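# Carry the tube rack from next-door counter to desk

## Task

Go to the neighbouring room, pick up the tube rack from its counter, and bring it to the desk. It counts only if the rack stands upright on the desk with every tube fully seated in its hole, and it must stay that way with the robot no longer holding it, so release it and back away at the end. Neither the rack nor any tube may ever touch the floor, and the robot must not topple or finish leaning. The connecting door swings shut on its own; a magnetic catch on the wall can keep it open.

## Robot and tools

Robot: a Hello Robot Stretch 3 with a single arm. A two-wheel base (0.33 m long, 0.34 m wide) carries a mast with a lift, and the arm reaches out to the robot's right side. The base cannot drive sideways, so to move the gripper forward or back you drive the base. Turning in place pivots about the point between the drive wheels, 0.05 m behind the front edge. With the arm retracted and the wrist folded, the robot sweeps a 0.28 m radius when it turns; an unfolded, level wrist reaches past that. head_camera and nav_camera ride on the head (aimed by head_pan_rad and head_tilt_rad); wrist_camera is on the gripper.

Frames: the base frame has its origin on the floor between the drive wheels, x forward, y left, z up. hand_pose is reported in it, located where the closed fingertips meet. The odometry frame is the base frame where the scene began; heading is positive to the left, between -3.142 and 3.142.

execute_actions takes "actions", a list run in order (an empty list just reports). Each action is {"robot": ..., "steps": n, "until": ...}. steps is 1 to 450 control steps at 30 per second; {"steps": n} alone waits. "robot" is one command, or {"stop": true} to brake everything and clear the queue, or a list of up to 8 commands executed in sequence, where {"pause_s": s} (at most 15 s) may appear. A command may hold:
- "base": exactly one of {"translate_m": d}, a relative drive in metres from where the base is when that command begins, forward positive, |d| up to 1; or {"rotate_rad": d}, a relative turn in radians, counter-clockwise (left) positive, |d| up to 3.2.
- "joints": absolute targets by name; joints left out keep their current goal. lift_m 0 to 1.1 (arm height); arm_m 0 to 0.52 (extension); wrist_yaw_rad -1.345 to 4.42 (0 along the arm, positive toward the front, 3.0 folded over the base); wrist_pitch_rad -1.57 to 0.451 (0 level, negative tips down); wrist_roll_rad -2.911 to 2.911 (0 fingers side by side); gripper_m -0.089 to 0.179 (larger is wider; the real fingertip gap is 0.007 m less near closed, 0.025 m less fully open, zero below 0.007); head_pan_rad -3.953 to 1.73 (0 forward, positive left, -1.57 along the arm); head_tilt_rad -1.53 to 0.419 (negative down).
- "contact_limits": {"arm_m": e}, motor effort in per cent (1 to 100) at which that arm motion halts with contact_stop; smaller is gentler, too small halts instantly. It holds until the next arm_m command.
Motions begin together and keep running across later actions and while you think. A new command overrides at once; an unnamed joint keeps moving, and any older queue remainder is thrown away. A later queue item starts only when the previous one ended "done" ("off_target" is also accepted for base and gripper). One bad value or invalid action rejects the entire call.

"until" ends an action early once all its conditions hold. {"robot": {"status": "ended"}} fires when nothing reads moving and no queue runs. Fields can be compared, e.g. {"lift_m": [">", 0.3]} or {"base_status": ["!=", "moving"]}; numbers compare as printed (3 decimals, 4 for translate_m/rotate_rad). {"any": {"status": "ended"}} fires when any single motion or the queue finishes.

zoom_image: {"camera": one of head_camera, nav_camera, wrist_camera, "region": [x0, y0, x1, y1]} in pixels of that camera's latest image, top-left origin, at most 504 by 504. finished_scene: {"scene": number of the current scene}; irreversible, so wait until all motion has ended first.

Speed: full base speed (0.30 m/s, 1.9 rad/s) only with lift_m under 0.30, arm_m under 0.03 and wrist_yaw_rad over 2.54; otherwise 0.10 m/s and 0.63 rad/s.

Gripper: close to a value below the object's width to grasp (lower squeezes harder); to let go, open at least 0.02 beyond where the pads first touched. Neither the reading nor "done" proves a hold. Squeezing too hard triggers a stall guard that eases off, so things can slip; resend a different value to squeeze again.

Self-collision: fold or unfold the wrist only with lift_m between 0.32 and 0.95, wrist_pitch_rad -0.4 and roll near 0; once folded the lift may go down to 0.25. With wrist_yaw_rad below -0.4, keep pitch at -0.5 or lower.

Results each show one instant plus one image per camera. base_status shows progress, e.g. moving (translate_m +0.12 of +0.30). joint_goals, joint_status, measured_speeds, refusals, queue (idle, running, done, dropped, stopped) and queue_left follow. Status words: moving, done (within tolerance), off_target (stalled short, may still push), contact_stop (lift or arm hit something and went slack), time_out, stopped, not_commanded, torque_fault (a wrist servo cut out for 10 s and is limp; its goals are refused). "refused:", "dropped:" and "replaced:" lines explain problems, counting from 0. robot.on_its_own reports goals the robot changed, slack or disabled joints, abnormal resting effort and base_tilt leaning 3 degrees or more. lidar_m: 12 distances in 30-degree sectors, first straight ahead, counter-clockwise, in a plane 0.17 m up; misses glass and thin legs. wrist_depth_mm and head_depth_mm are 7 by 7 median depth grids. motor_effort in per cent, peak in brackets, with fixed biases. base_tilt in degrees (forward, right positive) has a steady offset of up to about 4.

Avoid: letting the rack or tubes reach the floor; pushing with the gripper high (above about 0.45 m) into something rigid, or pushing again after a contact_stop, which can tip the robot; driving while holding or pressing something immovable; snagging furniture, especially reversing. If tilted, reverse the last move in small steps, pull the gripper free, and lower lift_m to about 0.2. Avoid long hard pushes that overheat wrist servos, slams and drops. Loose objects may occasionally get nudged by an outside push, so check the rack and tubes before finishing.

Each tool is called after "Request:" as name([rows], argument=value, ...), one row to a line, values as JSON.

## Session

Request:
execute_actions(actions=[])

Scene clock: 0.00 s.
robot.base_odometry: x=+0.000 y=+0.000 heading=+0.000 (m, m, rad; robot's odometry frame)
robot.turned_by_wheels: +0.000 (rad since the last result)
robot.turned_by_imu: +0.000 (rad since the last result)
robot.base_tilt: forward=+2.5 right=-0.6 (deg)
robot.lidar_m: 2.98 1.49 1.68 1.25 0.95 0.78 0.78 0.87 0.86 0.85 0.95 1.54
robot.head_depth_mm: 1765 2550 2891 2872 2848 2858 2427 / 1771 2607 2935 2878 2862 2835 2446 / 1796 2635 2936 2960 2954 2908 2375 / 1794 2663 3024 3067 2970 2989 2370 / 1809 2708 3108 3048 3047 2968 2357 / 1804 2708 3118 3155 3087 3052 2318 / 1848 2769 3142 3194 3137 3080 2328
robot.base_status: not_commanded
robot.joint_positions: lift_m=+0.382 arm_m=-0.003 wrist_yaw_rad=+2.891 wrist_pitch_rad=-0.340 wrist_roll_rad=-0.007 gripper_m=+0.037 head_pan_rad=+0.012 head_tilt_rad=-0.024
robot.joint_goals: lift_m=+0.382 arm_m=-0.003 wrist_yaw_rad=+2.891 wrist_pitch_rad=-0.340 wrist_roll_rad=-0.007 gripper_m=+0.037 head_pan_rad=+0.012 head_tilt_rad=-0.024
robot.joint_status: lift_m=not_commanded arm_m=not_commanded wrist_yaw_rad=not_commanded wrist_pitch_rad=not_commanded wrist_roll_rad=not_commanded gripper_m=not_commanded head_pan_rad=not_commanded head_tilt_rad=not_commanded
robot.measured_speeds: translate_m=+0.000 rotate_rad=+0.000 lift_m=+0.000 arm_m=+0.000 wrist_yaw_rad=+0.000 wrist_pitch_rad=+0.000 wrist_roll_rad=+0.000 head_pan_rad=+0.000 head_tilt_rad=+0.000
robot: refusals=0 queue=idle queue_left=0
robot.motor_effort: left_wheel=+0 right_wheel=+0 lift_m=+26 arm_m=+0 wrist_yaw_rad=+0 wrist_pitch_rad=+10 wrist_roll_rad=+0 gripper_m=+0 head_pan_rad=+0 head_tilt_rad=+2 (%)
robot.hand_pose: x=+0.0367 y=+0.0841 z=+0.4122 quat_wxyz=(+0.206, +0.704, +0.033, +0.679) (m; robot's base frame)
robot.wrist_depth_mm: - - - - - - - / - - - - - - - / 922 - - - - - - / 964 - - - - - - / 887 - 921 881 910 878 866 / 726 - - 698 734 703 715 / 609 600 598 589 600 603 591
pictures: head_camera (sideways: a quarter turn clockwise sets it upright), nav_camera (sideways: a quarter turn counterclockwise sets it upright), wrist_camera
Images, in order (width x height): head_camera 896x504, nav_camera 672x504, wrist_camera 644x364.

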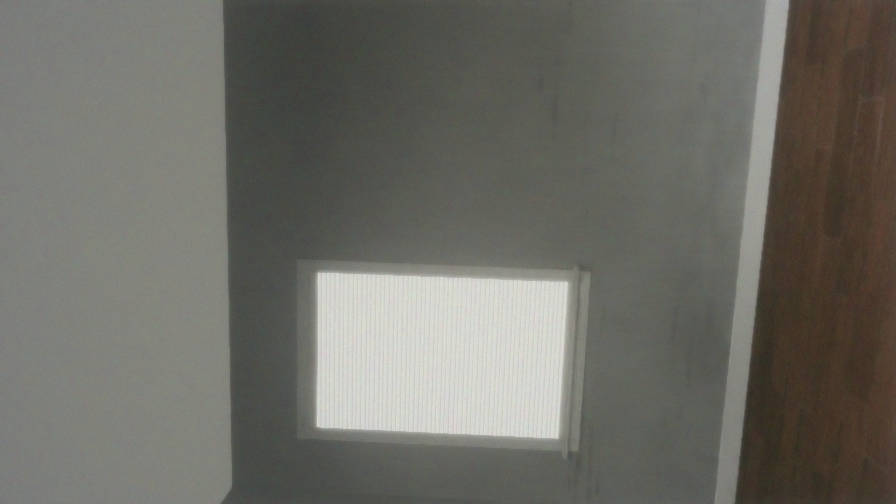

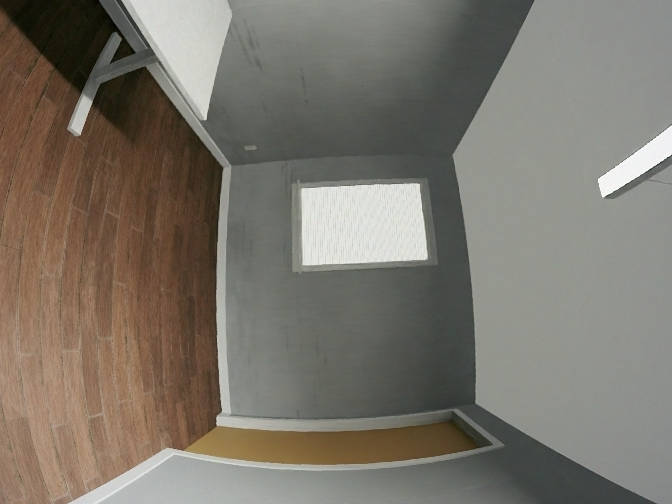

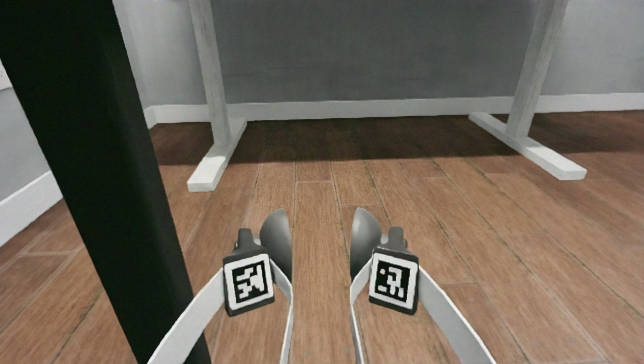

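Request:
execute_actions([
  {"robot":[{"base":{"rotate_rad":-0.17},"joints":{"head_pan_rad":-0.55,"head_tilt_rad":-0.45,"lift_m":0.27,"wrist_pitch_rad":-0.4,"wrist_yaw_rad":2.95,"gripper_m":0.0}},{"base":{"translate_m":0.9}}],"steps":300,"until":{"robot":{"status":"ended"}}},
])

Scene clock: 11.43 s.
robot.base_odometry: x=+0.887 y=-0.152 heading=-0.170 (m, m, rad; robot's odometry frame)
robot.turned_by_wheels: -0.170 (rad since the last result)
robot.turned_by_imu: -0.169 (rad since the last result)
robot.base_tilt: forward=+2.4 right=-0.6 (deg)
robot.lidar_m: 2.09 2.19 1.69 1.17 1.69 1.72 1.68 1.21 0.90 0.88 0.92 1.28
robot.head_depth_mm: 974 1010 1043 1083 1134 1187 1237 / 1079 1123 1177 1243 1294 1370 1365 / 1365 1426 1487 1578 1631 1581 1413 / 1572 1661 1753 1889 1994 1737 1405 / 1791 1926 2075 2262 2260 1741 1402 / 1891 2010 2135 2290 2255 1723 1394 / 1781 1884 2018 2174 2229 1722 1384
robot.base_status: done (translate_m +0.9000 of +0.9000)
robot.joint_positions: lift_m=+0.270 arm_m=-0.003 wrist_yaw_rad=+2.949 wrist_pitch_rad=-0.417 wrist_roll_rad=-0.007 gripper_m=+0.000 head_pan_rad=-0.543 head_tilt_rad=-0.445
robot.joint_goals: lift_m=+0.270 arm_m=-0.003 wrist_yaw_rad=+2.950 wrist_pitch_rad=-0.400 wrist_roll_rad=-0.007 gripper_m=+0.000 head_pan_rad=-0.550 head_tilt_rad=-0.450
robot.joint_status: lift_m=done arm_m=not_commanded wrist_yaw_rad=done wrist_pitch_rad=done wrist_roll_rad=not_commanded gripper_m=done head_pan_rad=done head_tilt_rad=done
robot.measured_speeds: translate_m=+0.000 rotate_rad=+0.000 lift_m=+0.000 arm_m=+0.000 wrist_yaw_rad=+0.000 wrist_pitch_rad=+0.000 wrist_roll_rad=+0.000 head_pan_rad=+0.000 head_tilt_rad=+0.000
robot: refusals=0 queue=done queue_left=0
robot.motor_effort: left_wheel=+4(15) right_wheel=-2(5) lift_m=+22(27) arm_m=+0(0) wrist_yaw_rad=+0(2) wrist_pitch_rad=+11(13) wrist_roll_rad=+0(0) gripper_m=-2(80) head_pan_rad=-3(31) head_tilt_rad=-1(22) (%)
robot.hand_pose: x=+0.0217 y=+0.0783 z=+0.2831 quat_wxyz=(+0.212, +0.700, +0.080, +0.677) (m; robot's base frame)
robot.wrist_depth_mm: - - - - - - - / - - - - - - - / - - - - - - - / 770 - 780 762 780 748 764 / 634 621 620 662 606 607 609 / 520 520 - - 511 505 507 / 457 - - - 433 434 425
pictures: head_camera (sideways: a quarter turn clockwise sets it upright), nav_camera (sideways: a quarter turn counterclockwise sets it upright), wrist_camera
Images, in order (width x height): head_camera 896x504, nav_camera 672x504, wrist_camera 644x364.

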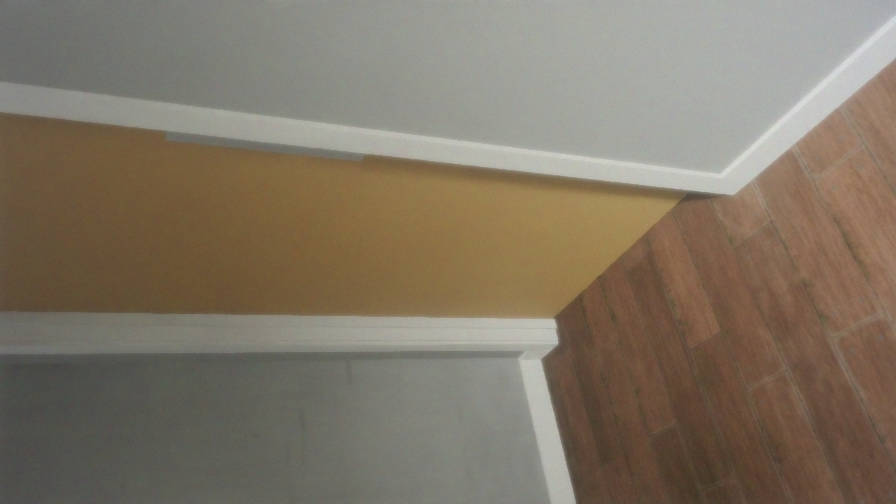

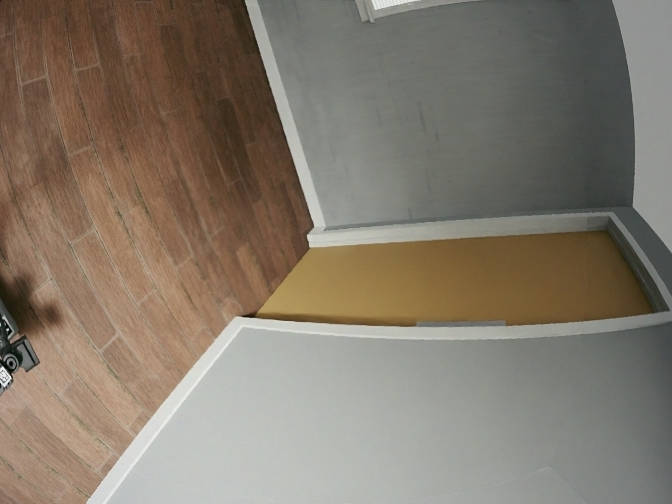

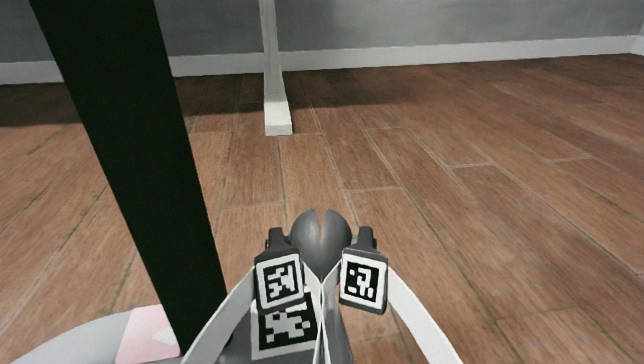

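Request:
execute_actions([
  {"robot":[{"base":{"translate_m":1.0},"joints":{"head_pan_rad":3.14159,"head_tilt_rad":-0.9}},{"base":{"translate_m":0.28}},{"base":{"rotate_rad":1.571},"joints":{"head_pan_rad":-3.14}}],"steps":400,"until":{"robot":{"status":"ended"}}},
])

action 0: robot: command 0 of the queue: "joints": head_pan_rad = 3.14159 is out of range -3.953 to 1.73

Request:
execute_actions([
  {"robot":[{"base":{"translate_m":1.0},"joints":{"head_pan_rad":-3.14,"head_tilt_rad":-0.9}},{"base":{"translate_m":0.28}},{"base":{"rotate_rad":1.571}}],"steps":400,"until":{"robot":{"status":"ended"}}},
])

Scene clock: 28.80 s.
robot.base_odometry: x=+2.149 y=-0.369 heading=+1.401 (m, m, rad; robot's odometry frame)
robot.turned_by_wheels: +1.571 (rad since the last result)
robot.turned_by_imu: +1.574 (rad since the last result)
robot.base_tilt: forward=+2.5 right=-0.7 (deg)
robot.lidar_m: 1.61 1.68 1.67 2.94 1.27 0.94 0.99 1.04 0.85 0.82 0.86 1.19
robot.head_depth_mm: 805 892 1062 1291 1475 1308 1152 / 860 972 1120 1284 1489 1295 1142 / 862 994 1171 1402 1474 1279 1194 / 863 996 1179 1429 1472 1279 - / 867 1003 1172 1438 1461 1279 1158 / 871 1003 1180 1440 1448 1256 1129 / 870 1005 1185 1451 1443 1256 1106
robot.base_status: done (rotate_rad +1.5708 of +1.5710)
robot.joint_positions: lift_m=+0.270 arm_m=-0.003 wrist_yaw_rad=+2.949 wrist_pitch_rad=-0.417 wrist_roll_rad=-0.007 gripper_m=+0.000 head_pan_rad=-3.134 head_tilt_rad=-0.890
robot.joint_goals: lift_m=+0.270 arm_m=-0.003 wrist_yaw_rad=+2.950 wrist_pitch_rad=-0.400 wrist_roll_rad=-0.007 gripper_m=+0.000 head_pan_rad=-3.140 head_tilt_rad=-0.900
robot.joint_status: lift_m=done arm_m=not_commanded wrist_yaw_rad=done wrist_pitch_rad=done wrist_roll_rad=not_commanded gripper_m=done head_pan_rad=done head_tilt_rad=done
robot.measured_speeds: translate_m=+0.000 rotate_rad=+0.000 lift_m=+0.000 arm_m=+0.000 wrist_yaw_rad=+0.000 wrist_pitch_rad=+0.000 wrist_roll_rad=+0.000 head_pan_rad=+0.000 head_tilt_rad=+0.000
robot: refusals=0 queue=done queue_left=0
robot.motor_effort: left_wheel=-4(15) right_wheel=+2(9) lift_m=+22(22) arm_m=+0(0) wrist_yaw_rad=+0(1) wrist_pitch_rad=+11(11) wrist_roll_rad=+0(0) gripper_m=-2(3) head_pan_rad=-2(37) head_tilt_rad=-4(24) (%)
robot.hand_pose: x=+0.0216 y=+0.0782 z=+0.2831 quat_wxyz=(+0.212, +0.700, +0.080, +0.677) (m; robot's base frame)
robot.wrist_depth_mm: - - - - - - - / - - - - - - - / - - - - - - - / 788 - 787 777 781 778 750 / 620 623 619 673 611 608 605 / 519 514 - - 515 510 505 / 448 - - - 434 435 434
pictures: head_camera (sideways: a quarter turn clockwise sets it upright), nav_camera (sideways: a quarter turn counterclockwise sets it upright), wrist_camera
Images, in order (width x height): head_camera 896x504, nav_camera 672x504, wrist_camera 644x364.

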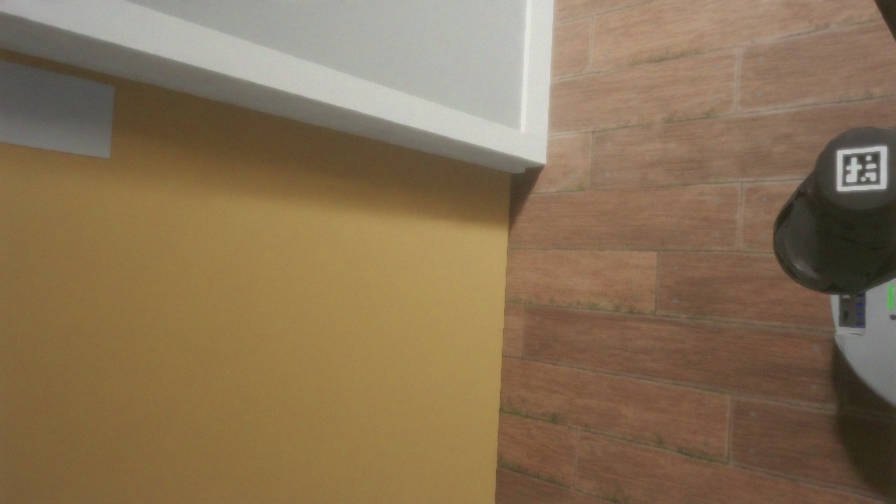

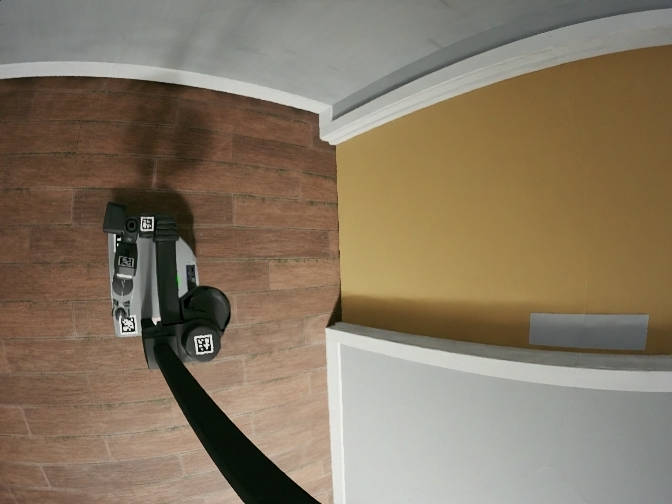

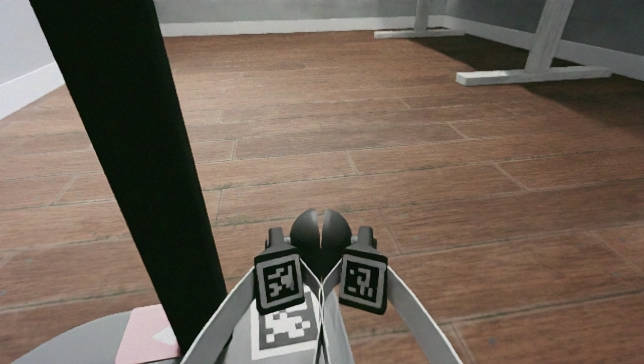

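Request:
execute_actions([
  {"robot":[{"base":{"translate_m":-0.6}},{"joints":{"lift_m":0.305}},{"base":{"translate_m":-0.6}}],"steps":400,"until":{"robot":{"status":"ended"}}},
])

Scene clock: 43.23 s.
robot.base_odometry: x=+1.946 y=-1.551 heading=+1.401 (m, m, rad; robot's odometry frame)
robot.turned_by_wheels: +0.000 (rad since the last result)
robot.turned_by_imu: -0.009 (rad since the last result)
robot.base_tilt: forward=+2.4 right=-0.4 (deg)
robot.lidar_m: 2.80 0.40 0.32 0.67 2.46 2.02 0.28 0.25 0.26 0.31 0.61 1.15
robot.head_depth_mm: 1744 2009 2206 1773 1515 1301 1144 / 330 1957 2164 1766 1505 1297 1151 / 301 350 426 580 1445 1286 - / 287 315 376 470 619 907 - / - 294 338 410 519 708 972 / - - 306 364 446 580 794 / - - 291 326 392 491 658
robot.base_status: done (translate_m -0.5999 of -0.6000)
robot.joint_positions: lift_m=+0.305 arm_m=-0.003 wrist_yaw_rad=+2.950 wrist_pitch_rad=-0.418 wrist_roll_rad=-0.007 gripper_m=+0.000 head_pan_rad=-3.134 head_tilt_rad=-0.893
robot.joint_goals: lift_m=+0.305 arm_m=-0.003 wrist_yaw_rad=+2.950 wrist_pitch_rad=-0.400 wrist_roll_rad=-0.007 gripper_m=+0.000 head_pan_rad=-3.140 head_tilt_rad=-0.900
robot.joint_status: lift_m=done arm_m=not_commanded wrist_yaw_rad=done wrist_pitch_rad=done wrist_roll_rad=not_commanded gripper_m=done head_pan_rad=done head_tilt_rad=done
robot.measured_speeds: translate_m=+0.000 rotate_rad=+0.000 lift_m=+0.000 arm_m=+0.000 wrist_yaw_rad=+0.000 wrist_pitch_rad=+0.000 wrist_roll_rad=+0.000 head_pan_rad=+0.000 head_tilt_rad=+0.000
robot: refusals=0 queue=done queue_left=0
robot.motor_effort: left_wheel=-16(50) right_wheel=-7(27) lift_m=+29(31) arm_m=+0(0) wrist_yaw_rad=+0(0) wrist_pitch_rad=+11(12) wrist_roll_rad=+0(0) gripper_m=-3(2) head_pan_rad=-3(3) head_tilt_rad=-2(3) (%)
robot.hand_pose: x=+0.0216 y=+0.0782 z=+0.3176 quat_wxyz=(+0.212, +0.700, +0.081, +0.677) (m; robot's base frame)
robot.wrist_depth_mm: - - - 892 331 326 - / - - - 980 356 366 - / - - - 997 393 414 - / 862 - 842 793 434 776 853 / 670 672 676 700 473 640 673 / 559 568 - - 521 553 549 / 473 490 - 476 476 475 472
pictures: head_camera (sideways: a quarter turn clockwise sets it upright), nav_camera (sideways: a quarter turn counterclockwise sets it upright), wrist_camera
Images, in order (width x height): head_camera 896x504, nav_camera 672x504, wrist_camera 644x364.

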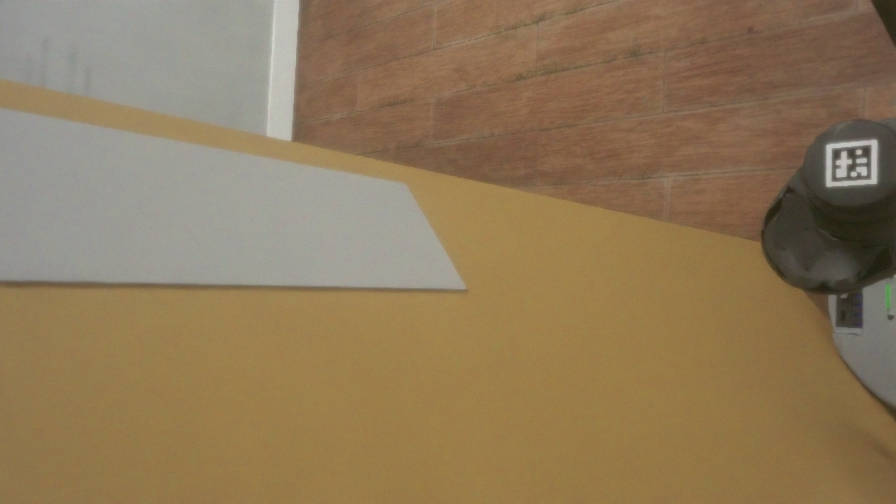

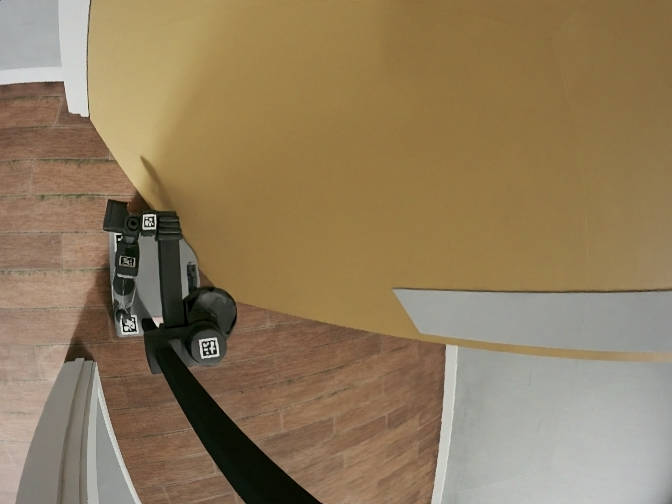

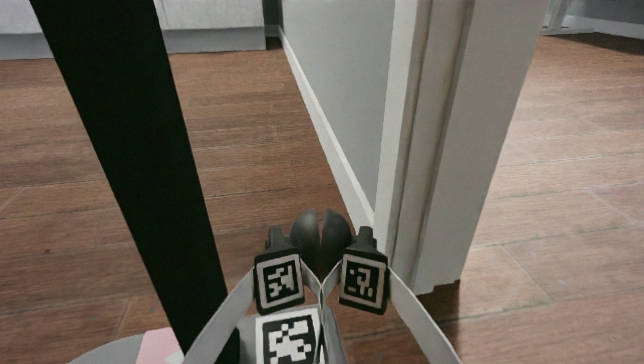

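Going well. Continue.

Request:
execute_actions([
  {"robot":{"base":{"translate_m":-0.55}},"steps":300,"until":{"robot":{"status":"ended"}}},
])

Scene clock: 51.17 s.
robot.base_odometry: x=+1.853 y=-2.093 heading=+1.401 (m, m, rad; robot's odometry frame)
robot.turned_by_wheels: +0.000 (rad since the last result)
robot.turned_by_imu: -0.005 (rad since the last result)
robot.base_tilt: forward=+2.5 right=-0.4 (deg)
robot.lidar_m: 3.23 0.76 1.02 2.36 1.98 1.47 1.42 1.10 0.19 0.20 0.27 0.68
robot.head_depth_mm: 1244 1427 1695 1789 1504 1300 1154 / 1241 1439 1701 1753 1501 1288 1158 / 1252 1435 1702 1753 1494 1296 - / 1249 1452 1714 1725 1472 1282 - / 1249 1447 1710 1720 1467 1264 1158 / 1254 1445 1705 1714 1458 1258 1131 / 1251 1440 1697 1709 1442 1251 1107
robot.base_status: done (translate_m -0.5500 of -0.5500)
robot.joint_positions: lift_m=+0.305 arm_m=-0.003 wrist_yaw_rad=+2.950 wrist_pitch_rad=-0.418 wrist_roll_rad=-0.007 gripper_m=+0.000 head_pan_rad=-3.134 head_tilt_rad=-0.893
robot.joint_goals: lift_m=+0.305 arm_m=-0.003 wrist_yaw_rad=+2.950 wrist_pitch_rad=-0.400 wrist_roll_rad=-0.007 gripper_m=+0.000 head_pan_rad=-3.140 head_tilt_rad=-0.900
robot.joint_status: lift_m=done arm_m=not_commanded wrist_yaw_rad=done wrist_pitch_rad=done wrist_roll_rad=not_commanded gripper_m=done head_pan_rad=done head_tilt_rad=done
robot.measured_speeds: translate_m=+0.000 rotate_rad=+0.000 lift_m=+0.000 arm_m=+0.000 wrist_yaw_rad=+0.000 wrist_pitch_rad=+0.000 wrist_roll_rad=+0.000 head_pan_rad=+0.000 head_tilt_rad=+0.000
robot: refusals=0 queue=done queue_left=0
robot.motor_effort: left_wheel=-5(25) right_wheel=+2(12) lift_m=+29(29) arm_m=+1(0) wrist_yaw_rad=+0(0) wrist_pitch_rad=+11(11) wrist_roll_rad=+0(0) gripper_m=-2(2) head_pan_rad=-2(3) head_tilt_rad=-3(3) (%)
robot.hand_pose: x=+0.0216 y=+0.0782 z=+0.3176 quat_wxyz=(+0.212, +0.700, +0.081, +0.677) (m; robot's base frame)
robot.wrist_depth_mm: - - - - - 971 704 / - - - - - 987 736 / - - - - - 972 734 / 861 - 839 835 835 800 731 / 669 680 688 715 661 663 676 / 559 558 - - 559 557 548 / 484 493 - 473 473 469 469
pictures: head_camera (sideways: a quarter turn clockwise sets it upright), nav_camera (sideways: a quarter turn counterclockwise sets it upright), wrist_camera
Images, in order (width x height): head_camera 896x504, nav_camera 672x504, wrist_camera 644x364.

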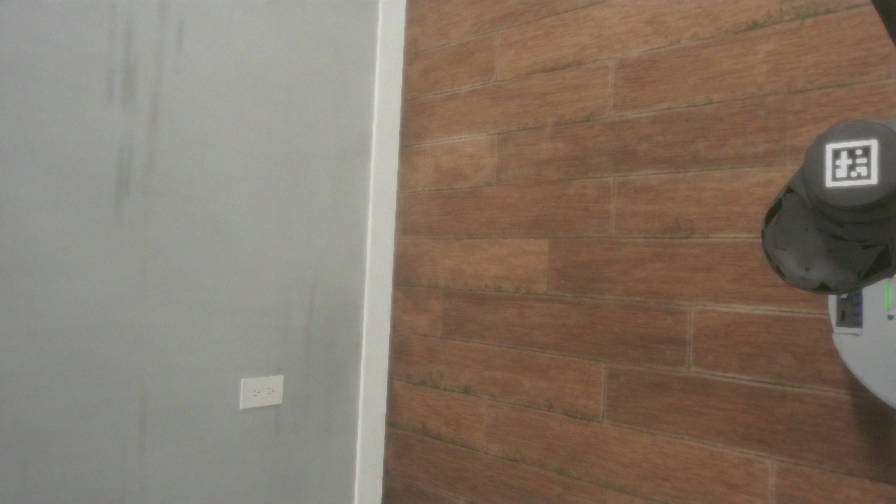

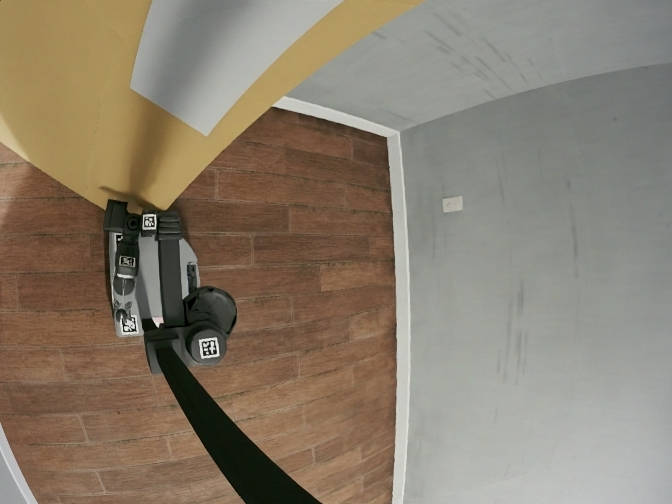

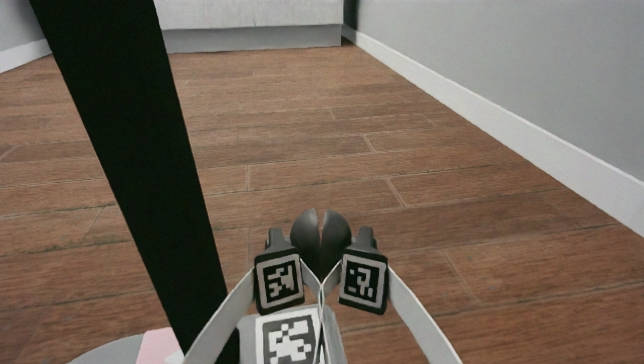

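Request:
execute_actions([
  {"robot":[{"base":{"translate_m":0.15},"joints":{"head_pan_rad":-1.57,"head_tilt_rad":-0.9}},{"joints":{"arm_m":0.34},"contact_limits":{"arm_m":30}}],"steps":300,"until":{"robot":{"status":"ended"}}},
  {"robot":{"joints":{"arm_m":0.15}},"steps":100,"until":{"robot":{"status":"ended"}}},
])

Scene clock: 63.60 s.
robot.base_odometry: x=+1.878 y=-1.945 heading=+1.401 (m, m, rad; robot's odometry frame)
robot.turned_by_wheels: +0.000 (rad since the last result)
robot.turned_by_imu: -0.002 (rad since the last result)
robot.base_tilt: forward=+2.4 right=-0.5 (deg)
robot.lidar_m: 3.18 0.62 0.80 2.32 2.18 1.62 1.57 0.37 0.34 0.35 0.43 0.91
robot.head_depth_mm: - 299 343 403 490 623 1127 / 285 310 359 426 524 681 1021 / 291 323 376 452 563 724 1053 / 297 337 396 480 607 769 1089 / 306 354 418 512 659 871 1121 / 319 371 443 549 725 1063 1116 / 333 390 470 594 798 1191 1114
robot.base_status: done (translate_m +0.1500 of +0.1500)
robot.joint_positions: lift_m=+0.305 arm_m=+0.150 wrist_yaw_rad=+2.951 wrist_pitch_rad=-0.418 wrist_roll_rad=-0.007 gripper_m=+0.000 head_pan_rad=-1.577 head_tilt_rad=-0.893
robot.joint_goals: lift_m=+0.305 arm_m=+0.150 wrist_yaw_rad=+2.950 wrist_pitch_rad=-0.400 wrist_roll_rad=-0.007 gripper_m=+0.000 head_pan_rad=-1.570 head_tilt_rad=-0.900
robot.joint_status: lift_m=done arm_m=done wrist_yaw_rad=done wrist_pitch_rad=done wrist_roll_rad=not_commanded gripper_m=done head_pan_rad=done head_tilt_rad=done
robot.measured_speeds: translate_m=+0.000 rotate_rad=+0.000 lift_m=+0.000 arm_m=+0.000 wrist_yaw_rad=+0.000 wrist_pitch_rad=+0.000 wrist_roll_rad=+0.000 head_pan_rad=+0.000 head_tilt_rad=+0.000
robot: refusals=0 queue=done queue_left=0
robot.motor_effort: left_wheel=+0(20) right_wheel=-8(12) lift_m=+29(29) arm_m=+3(14) wrist_yaw_rad=-1(26) wrist_pitch_rad=+12(12) wrist_roll_rad=+0(0) gripper_m=-2(1) head_pan_rad=+2(36) head_tilt_rad=-2(2) (%)
robot.hand_pose: x=+0.0212 y=-0.0743 z=+0.3174 quat_wxyz=(+0.212, +0.700, +0.081, +0.677) (m; robot's base frame)
robot.wrist_depth_mm: - - - - - 797 540 / - - - - - 770 588 / - - - - - 790 634 / 852 856 836 843 854 770 751 / 668 720 - - 668 661 655 / 577 - - - 551 552 551 / - - - 474 466 473 463
pictures: head_camera (sideways: a quarter turn clockwise sets it upright), nav_camera (sideways: a quarter turn counterclockwise sets it upright), wrist_camera
Images, in order (width x height): head_camera 896x504, nav_camera 672x504, wrist_camera 644x364.

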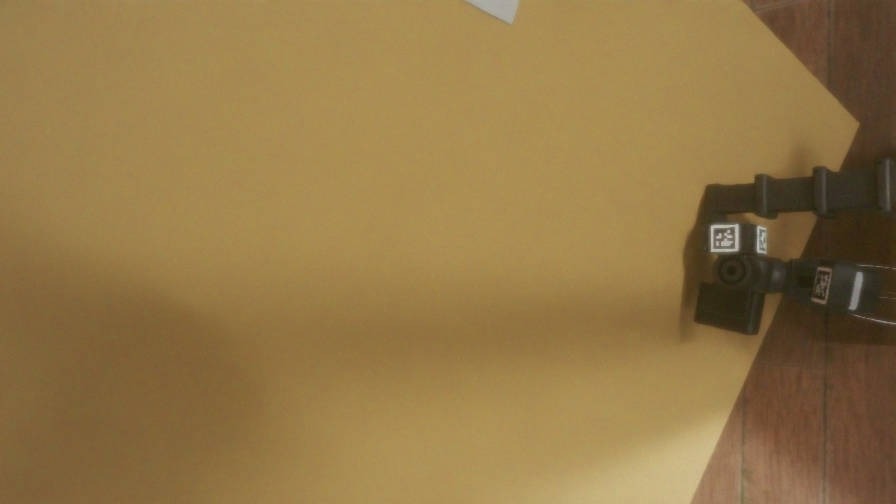

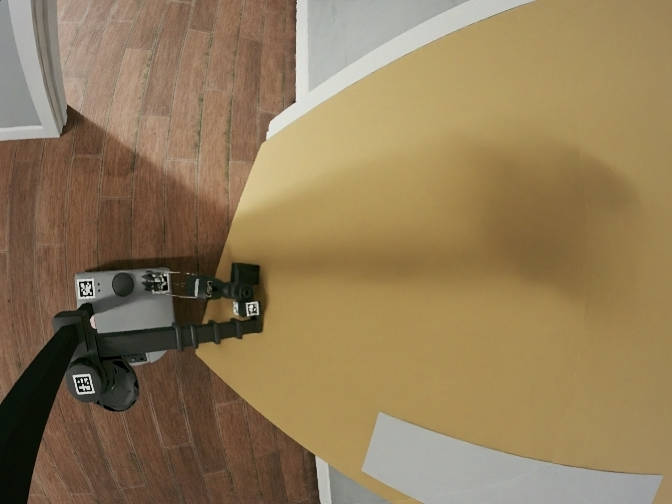

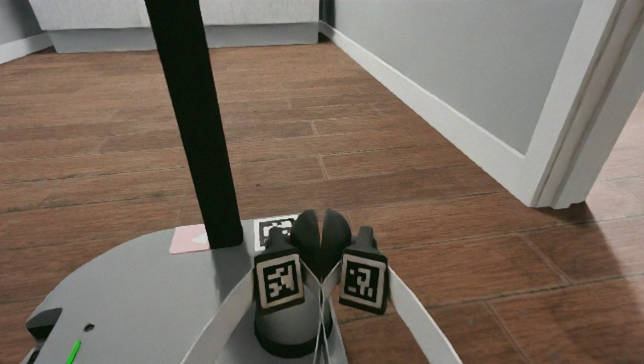

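Request:
execute_actions([
  {"robot":{"joints":{"arm_m":0.52},"contact_limits":{"arm_m":30}},"steps":300,"until":{"robot":{"status":"ended"}}},
  {"robot":{"joints":{"arm_m":0.25}},"steps":100,"until":{"robot":{"status":"ended"}}},
  {"steps":20},
])

Scene clock: 71.53 s.
robot.base_odometry: x=+1.878 y=-1.945 heading=+1.401 (m, m, rad; robot's odometry frame)
robot.turned_by_wheels: +0.000 (rad since the last result)
robot.turned_by_imu: -0.008 (rad since the last result)
robot.base_tilt: forward=+2.4 right=-0.5 (deg)
robot.lidar_m: 3.19 0.62 0.80 2.27 2.20 1.62 1.56 1.11 0.66 0.63 0.64 0.90
robot.head_depth_mm: 540 625 743 944 1416 1306 1147 / 536 618 734 904 1171 1295 1147 / 532 614 724 885 1148 1286 1147 / 526 608 718 881 1127 1258 1127 / 524 604 712 867 1106 1261 1125 / 519 598 705 856 1093 1260 1121 / 515 593 697 846 1078 1247 1113
robot.base_status: done (translate_m +0.1500 of +0.1500)
robot.joint_positions: lift_m=+0.305 arm_m=+0.250 wrist_yaw_rad=+2.951 wrist_pitch_rad=-0.419 wrist_roll_rad=-0.007 gripper_m=+0.000 head_pan_rad=-1.576 head_tilt_rad=-0.893
robot.joint_goals: lift_m=+0.305 arm_m=+0.250 wrist_yaw_rad=+2.950 wrist_pitch_rad=-0.400 wrist_roll_rad=-0.007 gripper_m=+0.000 head_pan_rad=-1.570 head_tilt_rad=-0.900
robot.joint_status: lift_m=done arm_m=done wrist_yaw_rad=done wrist_pitch_rad=done wrist_roll_rad=not_commanded gripper_m=done head_pan_rad=done head_tilt_rad=done
robot.measured_speeds: translate_m=+0.000 rotate_rad=+0.000 lift_m=+0.000 arm_m=+0.000 wrist_yaw_rad=+0.000 wrist_pitch_rad=+0.000 wrist_roll_rad=+0.000 head_pan_rad=+0.000 head_tilt_rad=+0.000
robot: refusals=0 queue=done queue_left=0
robot.motor_effort: left_wheel=+1(28) right_wheel=-1(12) lift_m=+24(32) arm_m=-2(30) wrist_yaw_rad=-1(91) wrist_pitch_rad=+12(13) wrist_roll_rad=+0(1) gripper_m=-2(3) head_pan_rad=+2(3) head_tilt_rad=-3(3) (%)
robot.hand_pose: x=+0.0211 y=-0.1751 z=+0.3175 quat_wxyz=(+0.212, +0.700, +0.082, +0.677) (m; robot's base frame)
robot.wrist_depth_mm: - - - - - 750 656 / - - - - - 773 - / - - - - - 780 - / 840 861 902 840 844 794 820 / 675 - - - 670 649 660 / 567 - - - 542 543 554 / - - - 470 469 474 475
pictures: head_camera (sideways: a quarter turn clockwise sets it upright), nav_camera (sideways: a quarter turn counterclockwise sets it upright), wrist_camera
replaced: robot.arm_m: its motion had ended contact_stop
Images, in order (width x height): head_camera 896x504, nav_camera 672x504, wrist_camera 644x364.

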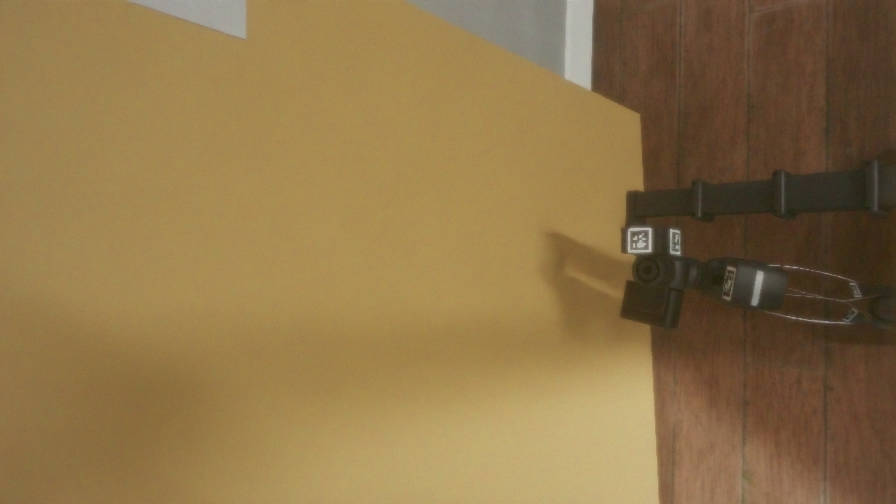

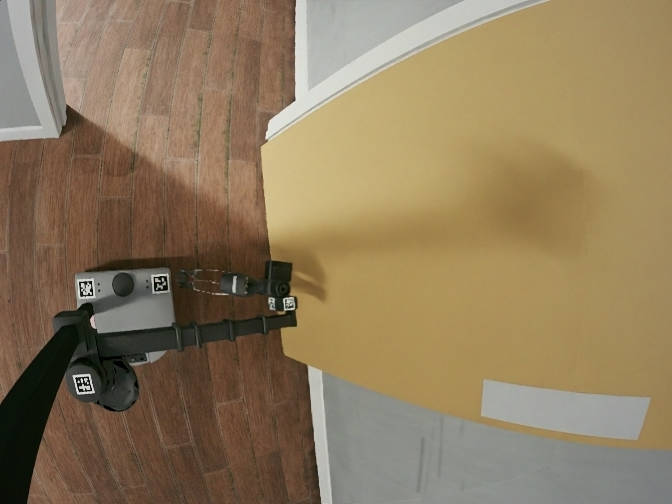

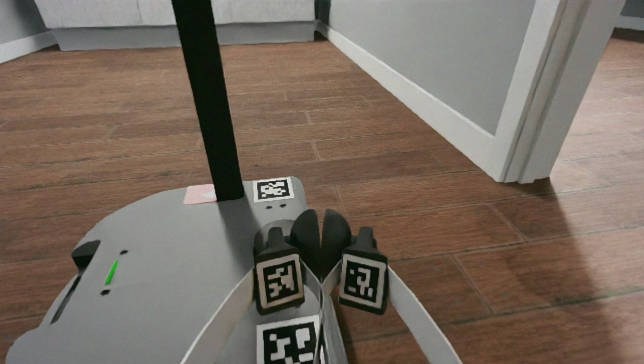

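Request:
execute_actions([
  {"robot":[{"joints":{"arm_m":0.0,"lift_m":0.27,"head_pan_rad":1.6,"head_tilt_rad":-0.3}},{"base":{"translate_m":-0.45}}],"steps":300,"until":{"robot":{"status":"ended"}}},
])

Scene clock: 79.87 s.
robot.base_odometry: x=+1.802 y=-2.389 heading=+1.401 (m, m, rad; robot's odometry frame)
robot.turned_by_wheels: +0.000 (rad since the last result)
robot.turned_by_imu: -0.004 (rad since the last result)
robot.base_tilt: forward=+2.5 right=-0.5 (deg)
robot.lidar_m: 1.08 1.03 1.44 2.36 1.57 1.16 1.12 1.11 0.82 0.66 0.67 0.87
robot.head_depth_mm: 2662 2788 2822 2528 2579 2149 1623 / 2646 2797 2914 2454 2547 2119 1624 / 2635 2783 2923 2440 2485 2089 1596 / 2657 2780 2859 2409 2544 2066 1600 / 2636 2712 2889 2389 2527 2041 1584 / 2648 2796 2868 2425 2523 2046 1585 / 2630 2733 2883 2400 2488 2035 1570
robot.base_status: done (translate_m -0.4500 of -0.4500)
robot.joint_positions: lift_m=+0.270 arm_m=+0.000 wrist_yaw_rad=+2.951 wrist_pitch_rad=-0.419 wrist_roll_rad=-0.007 gripper_m=+0.000 head_pan_rad=+1.593 head_tilt_rad=-0.310
robot.joint_goals: lift_m=+0.270 arm_m=+0.000 wrist_yaw_rad=+2.950 wrist_pitch_rad=-0.400 wrist_roll_rad=-0.007 gripper_m=+0.000 head_pan_rad=+1.600 head_tilt_rad=-0.300
robot.joint_status: lift_m=done arm_m=done wrist_yaw_rad=done wrist_pitch_rad=done wrist_roll_rad=not_commanded gripper_m=done head_pan_rad=done head_tilt_rad=done
robot.measured_speeds: translate_m=+0.000 rotate_rad=+0.000 lift_m=+0.000 arm_m=+0.000 wrist_yaw_rad=+0.000 wrist_pitch_rad=+0.000 wrist_roll_rad=+0.000 head_pan_rad=+0.000 head_tilt_rad=+0.000
robot: refusals=0 queue=done queue_left=0
robot.motor_effort: left_wheel=+1(11) right_wheel=-1(6) lift_m=+22(24) arm_m=-2(2) wrist_yaw_rad=-1(1) wrist_pitch_rad=+12(12) wrist_roll_rad=+0(0) gripper_m=-2(2) head_pan_rad=+3(34) head_tilt_rad=+3(26) (%)
robot.hand_pose: x=+0.0213 y=+0.0749 z=+0.2825 quat_wxyz=(+0.213, +0.700, +0.082, +0.677) (m; robot's base frame)
robot.wrist_depth_mm: - - - - - - - / - - - - - - - / - - - - - - 960 / 795 - 779 780 759 776 761 / 626 619 632 668 599 612 604 / 511 508 - - 497 505 506 / 450 - - - 428 436 437
pictures: head_camera (sideways: a quarter turn clockwise sets it upright), nav_camera (sideways: a quarter turn counterclockwise sets it upright), wrist_camera
Images, in order (width x height): head_camera 896x504, nav_camera 672x504, wrist_camera 644x364.

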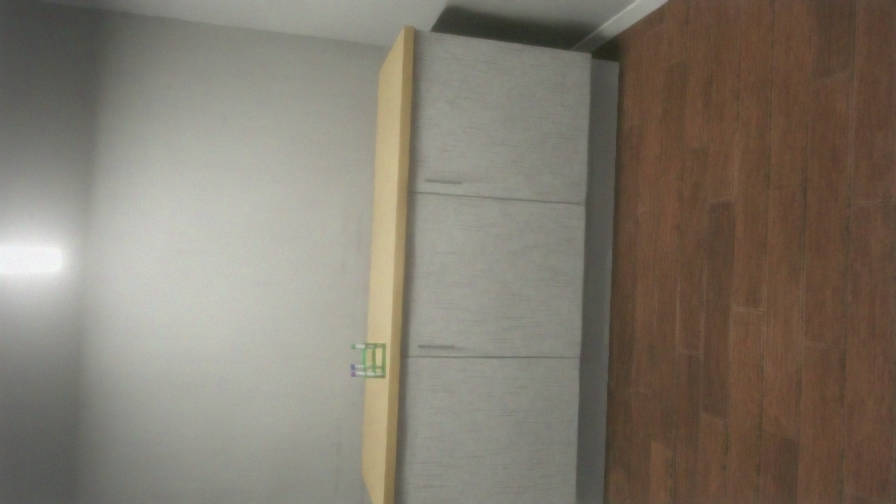

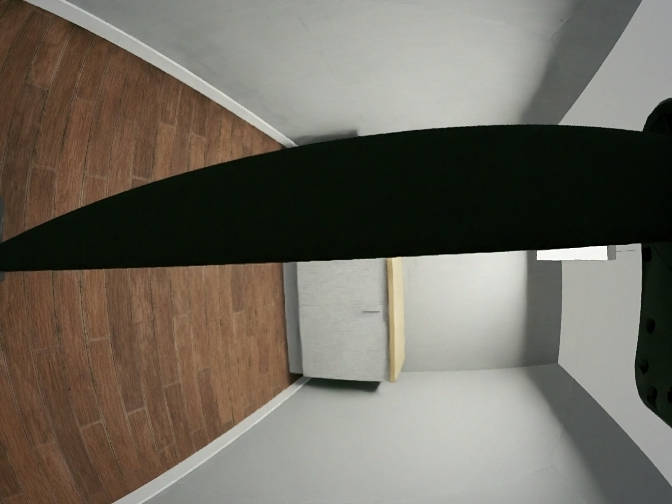

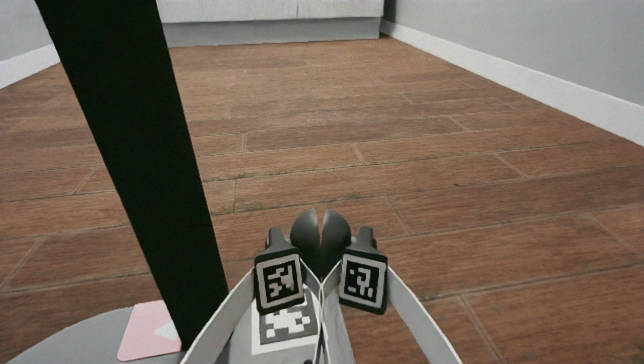

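Request:
execute_actions([
  {"robot":[{"base":{"rotate_rad":1.756},"joints":{"head_pan_rad":0,"head_tilt_rad":-0.5}},{"base":{"translate_m":1.0}},{"base":{"translate_m":0.83}},{"base":{"rotate_rad":1.386},"joints":{"lift_m":0.95,"head_pan_rad":-1.57,"head_tilt_rad":-0.6}},{"joints":{"wrist_yaw_rad":0,"gripper_m":0.179}},{"joints":{"wrist_pitch_rad":0}}],"steps":450,"until":{"robot":{"status":"ended"}}},
  {"steps":300,"until":{"robot":{"status":"ended"}}},
])

Scene clock: 106.63 s.
robot.base_odometry: x=-0.027 y=-2.417 heading=-1.740 (m, m, rad; robot's odometry frame)
robot.turned_by_wheels: +3.142 (rad since the last result)
robot.turned_by_imu: +3.147 (rad since the last result)
robot.base_tilt: forward=+2.4 right=-0.6 (deg)
robot.lidar_m: 0.78 0.81 1.11 2.48 1.91 1.39 1.34 0.82 0.60 0.57 0.60 0.81
robot.head_depth_mm: 994 1091 1151 782 661 - - / 993 1088 1147 811 695 - - / 994 1083 1147 764 - - - / 987 1087 1126 703 - - - / 986 1082 1113 683 692 821 956 / 984 1080 1091 771 693 800 949 / 978 1080 1070 729 690 795 941
robot.base_status: done (rotate_rad +1.3858 of +1.3860)
robot.joint_positions: lift_m=+0.950 arm_m=+0.000 wrist_yaw_rad=+0.002 wrist_pitch_rad=-0.025 wrist_roll_rad=-0.007 gripper_m=+0.179 head_pan_rad=-1.563 head_tilt_rad=-0.593
robot.joint_goals: lift_m=+0.950 arm_m=+0.000 wrist_yaw_rad=+0.000 wrist_pitch_rad=+0.000 wrist_roll_rad=-0.007 gripper_m=+0.179 head_pan_rad=-1.570 head_tilt_rad=-0.600
robot.joint_status: lift_m=done arm_m=done wrist_yaw_rad=done wrist_pitch_rad=done wrist_roll_rad=not_commanded gripper_m=done head_pan_rad=done head_tilt_rad=done
robot.measured_speeds: translate_m=+0.000 rotate_rad=+0.000 lift_m=+0.000 arm_m=+0.000 wrist_yaw_rad=+0.000 wrist_pitch_rad=+0.000 wrist_roll_rad=+0.000 head_pan_rad=+0.000 head_tilt_rad=+0.000
robot: refusals=0 queue=done queue_left=0
robot.motor_effort: left_wheel=-4(13) right_wheel=+2(9) lift_m=+30(32) arm_m=-2(2) wrist_yaw_rad=-2(2) wrist_pitch_rad=+15(18) wrist_roll_rad=-1(1) gripper_m=+0(83) head_pan_rad=-3(36) head_tilt_rad=-2(16) (%)
robot.hand_pose: x=-0.0210 y=-0.4008 z=+1.0582 quat_wxyz=(+0.710, +0.010, -0.704, -0.008) (m; robot's base frame)
robot.wrist_depth_mm: 905 909 941 909 911 889 915 / 959 923 942 946 950 940 925 / 960 986 953 956 941 986 998 / 952 - - 994 997 977 - / 750 681 615 501 656 676 638 / 495 452 417 443 441 441 456 / 349 351 350 346 354 348 346
pictures: head_camera (sideways: a quarter turn clockwise sets it upright), nav_camera (sideways: a quarter turn counterclockwise sets it upright), wrist_camera
Images, in order (width x height): head_camera 896x504, nav_camera 672x504, wrist_camera 644x364.

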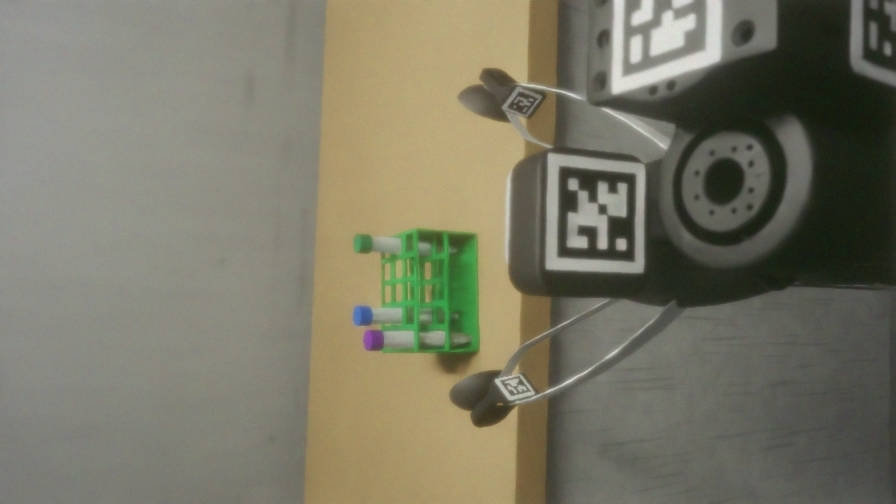

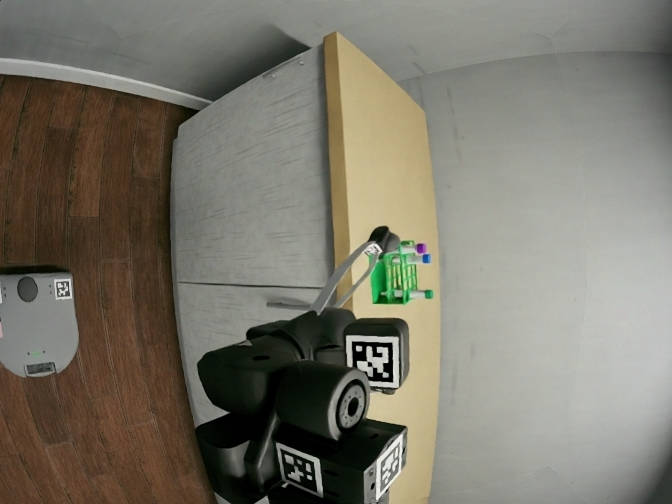

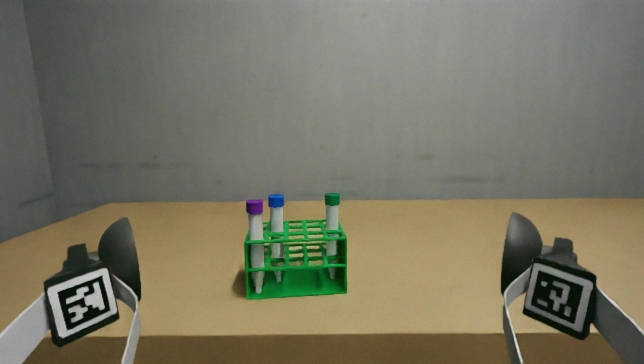

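Request:
zoom_image(camera="wrist_camera", region=[230,180,370,310])

Request:
zoom_image(camera="head_camera", region=[340,215,500,365])

Region (230, 180, 370, 310) of wrist_camera's 644x364 image, scaled by 3.600; it fills the top 468 rows of this view, and the rest is white.

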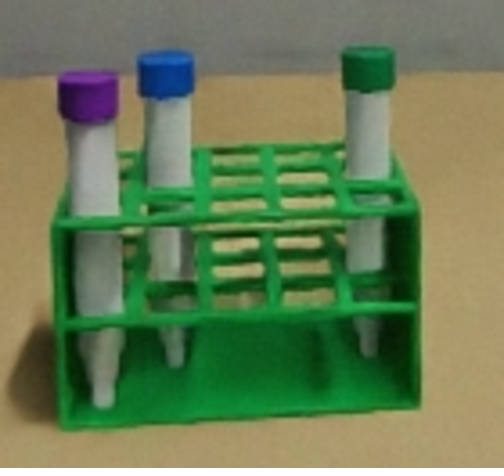

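Region (340, 215, 500, 365) of head_camera's 896x504 image, scaled by 3.150, with more detail than that image has; it fills the top 472 rows of this view, and the rest is white.

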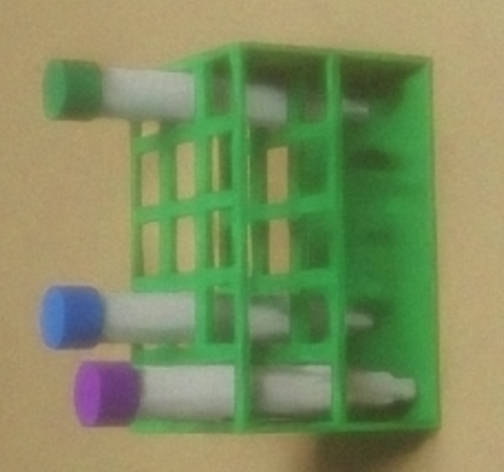

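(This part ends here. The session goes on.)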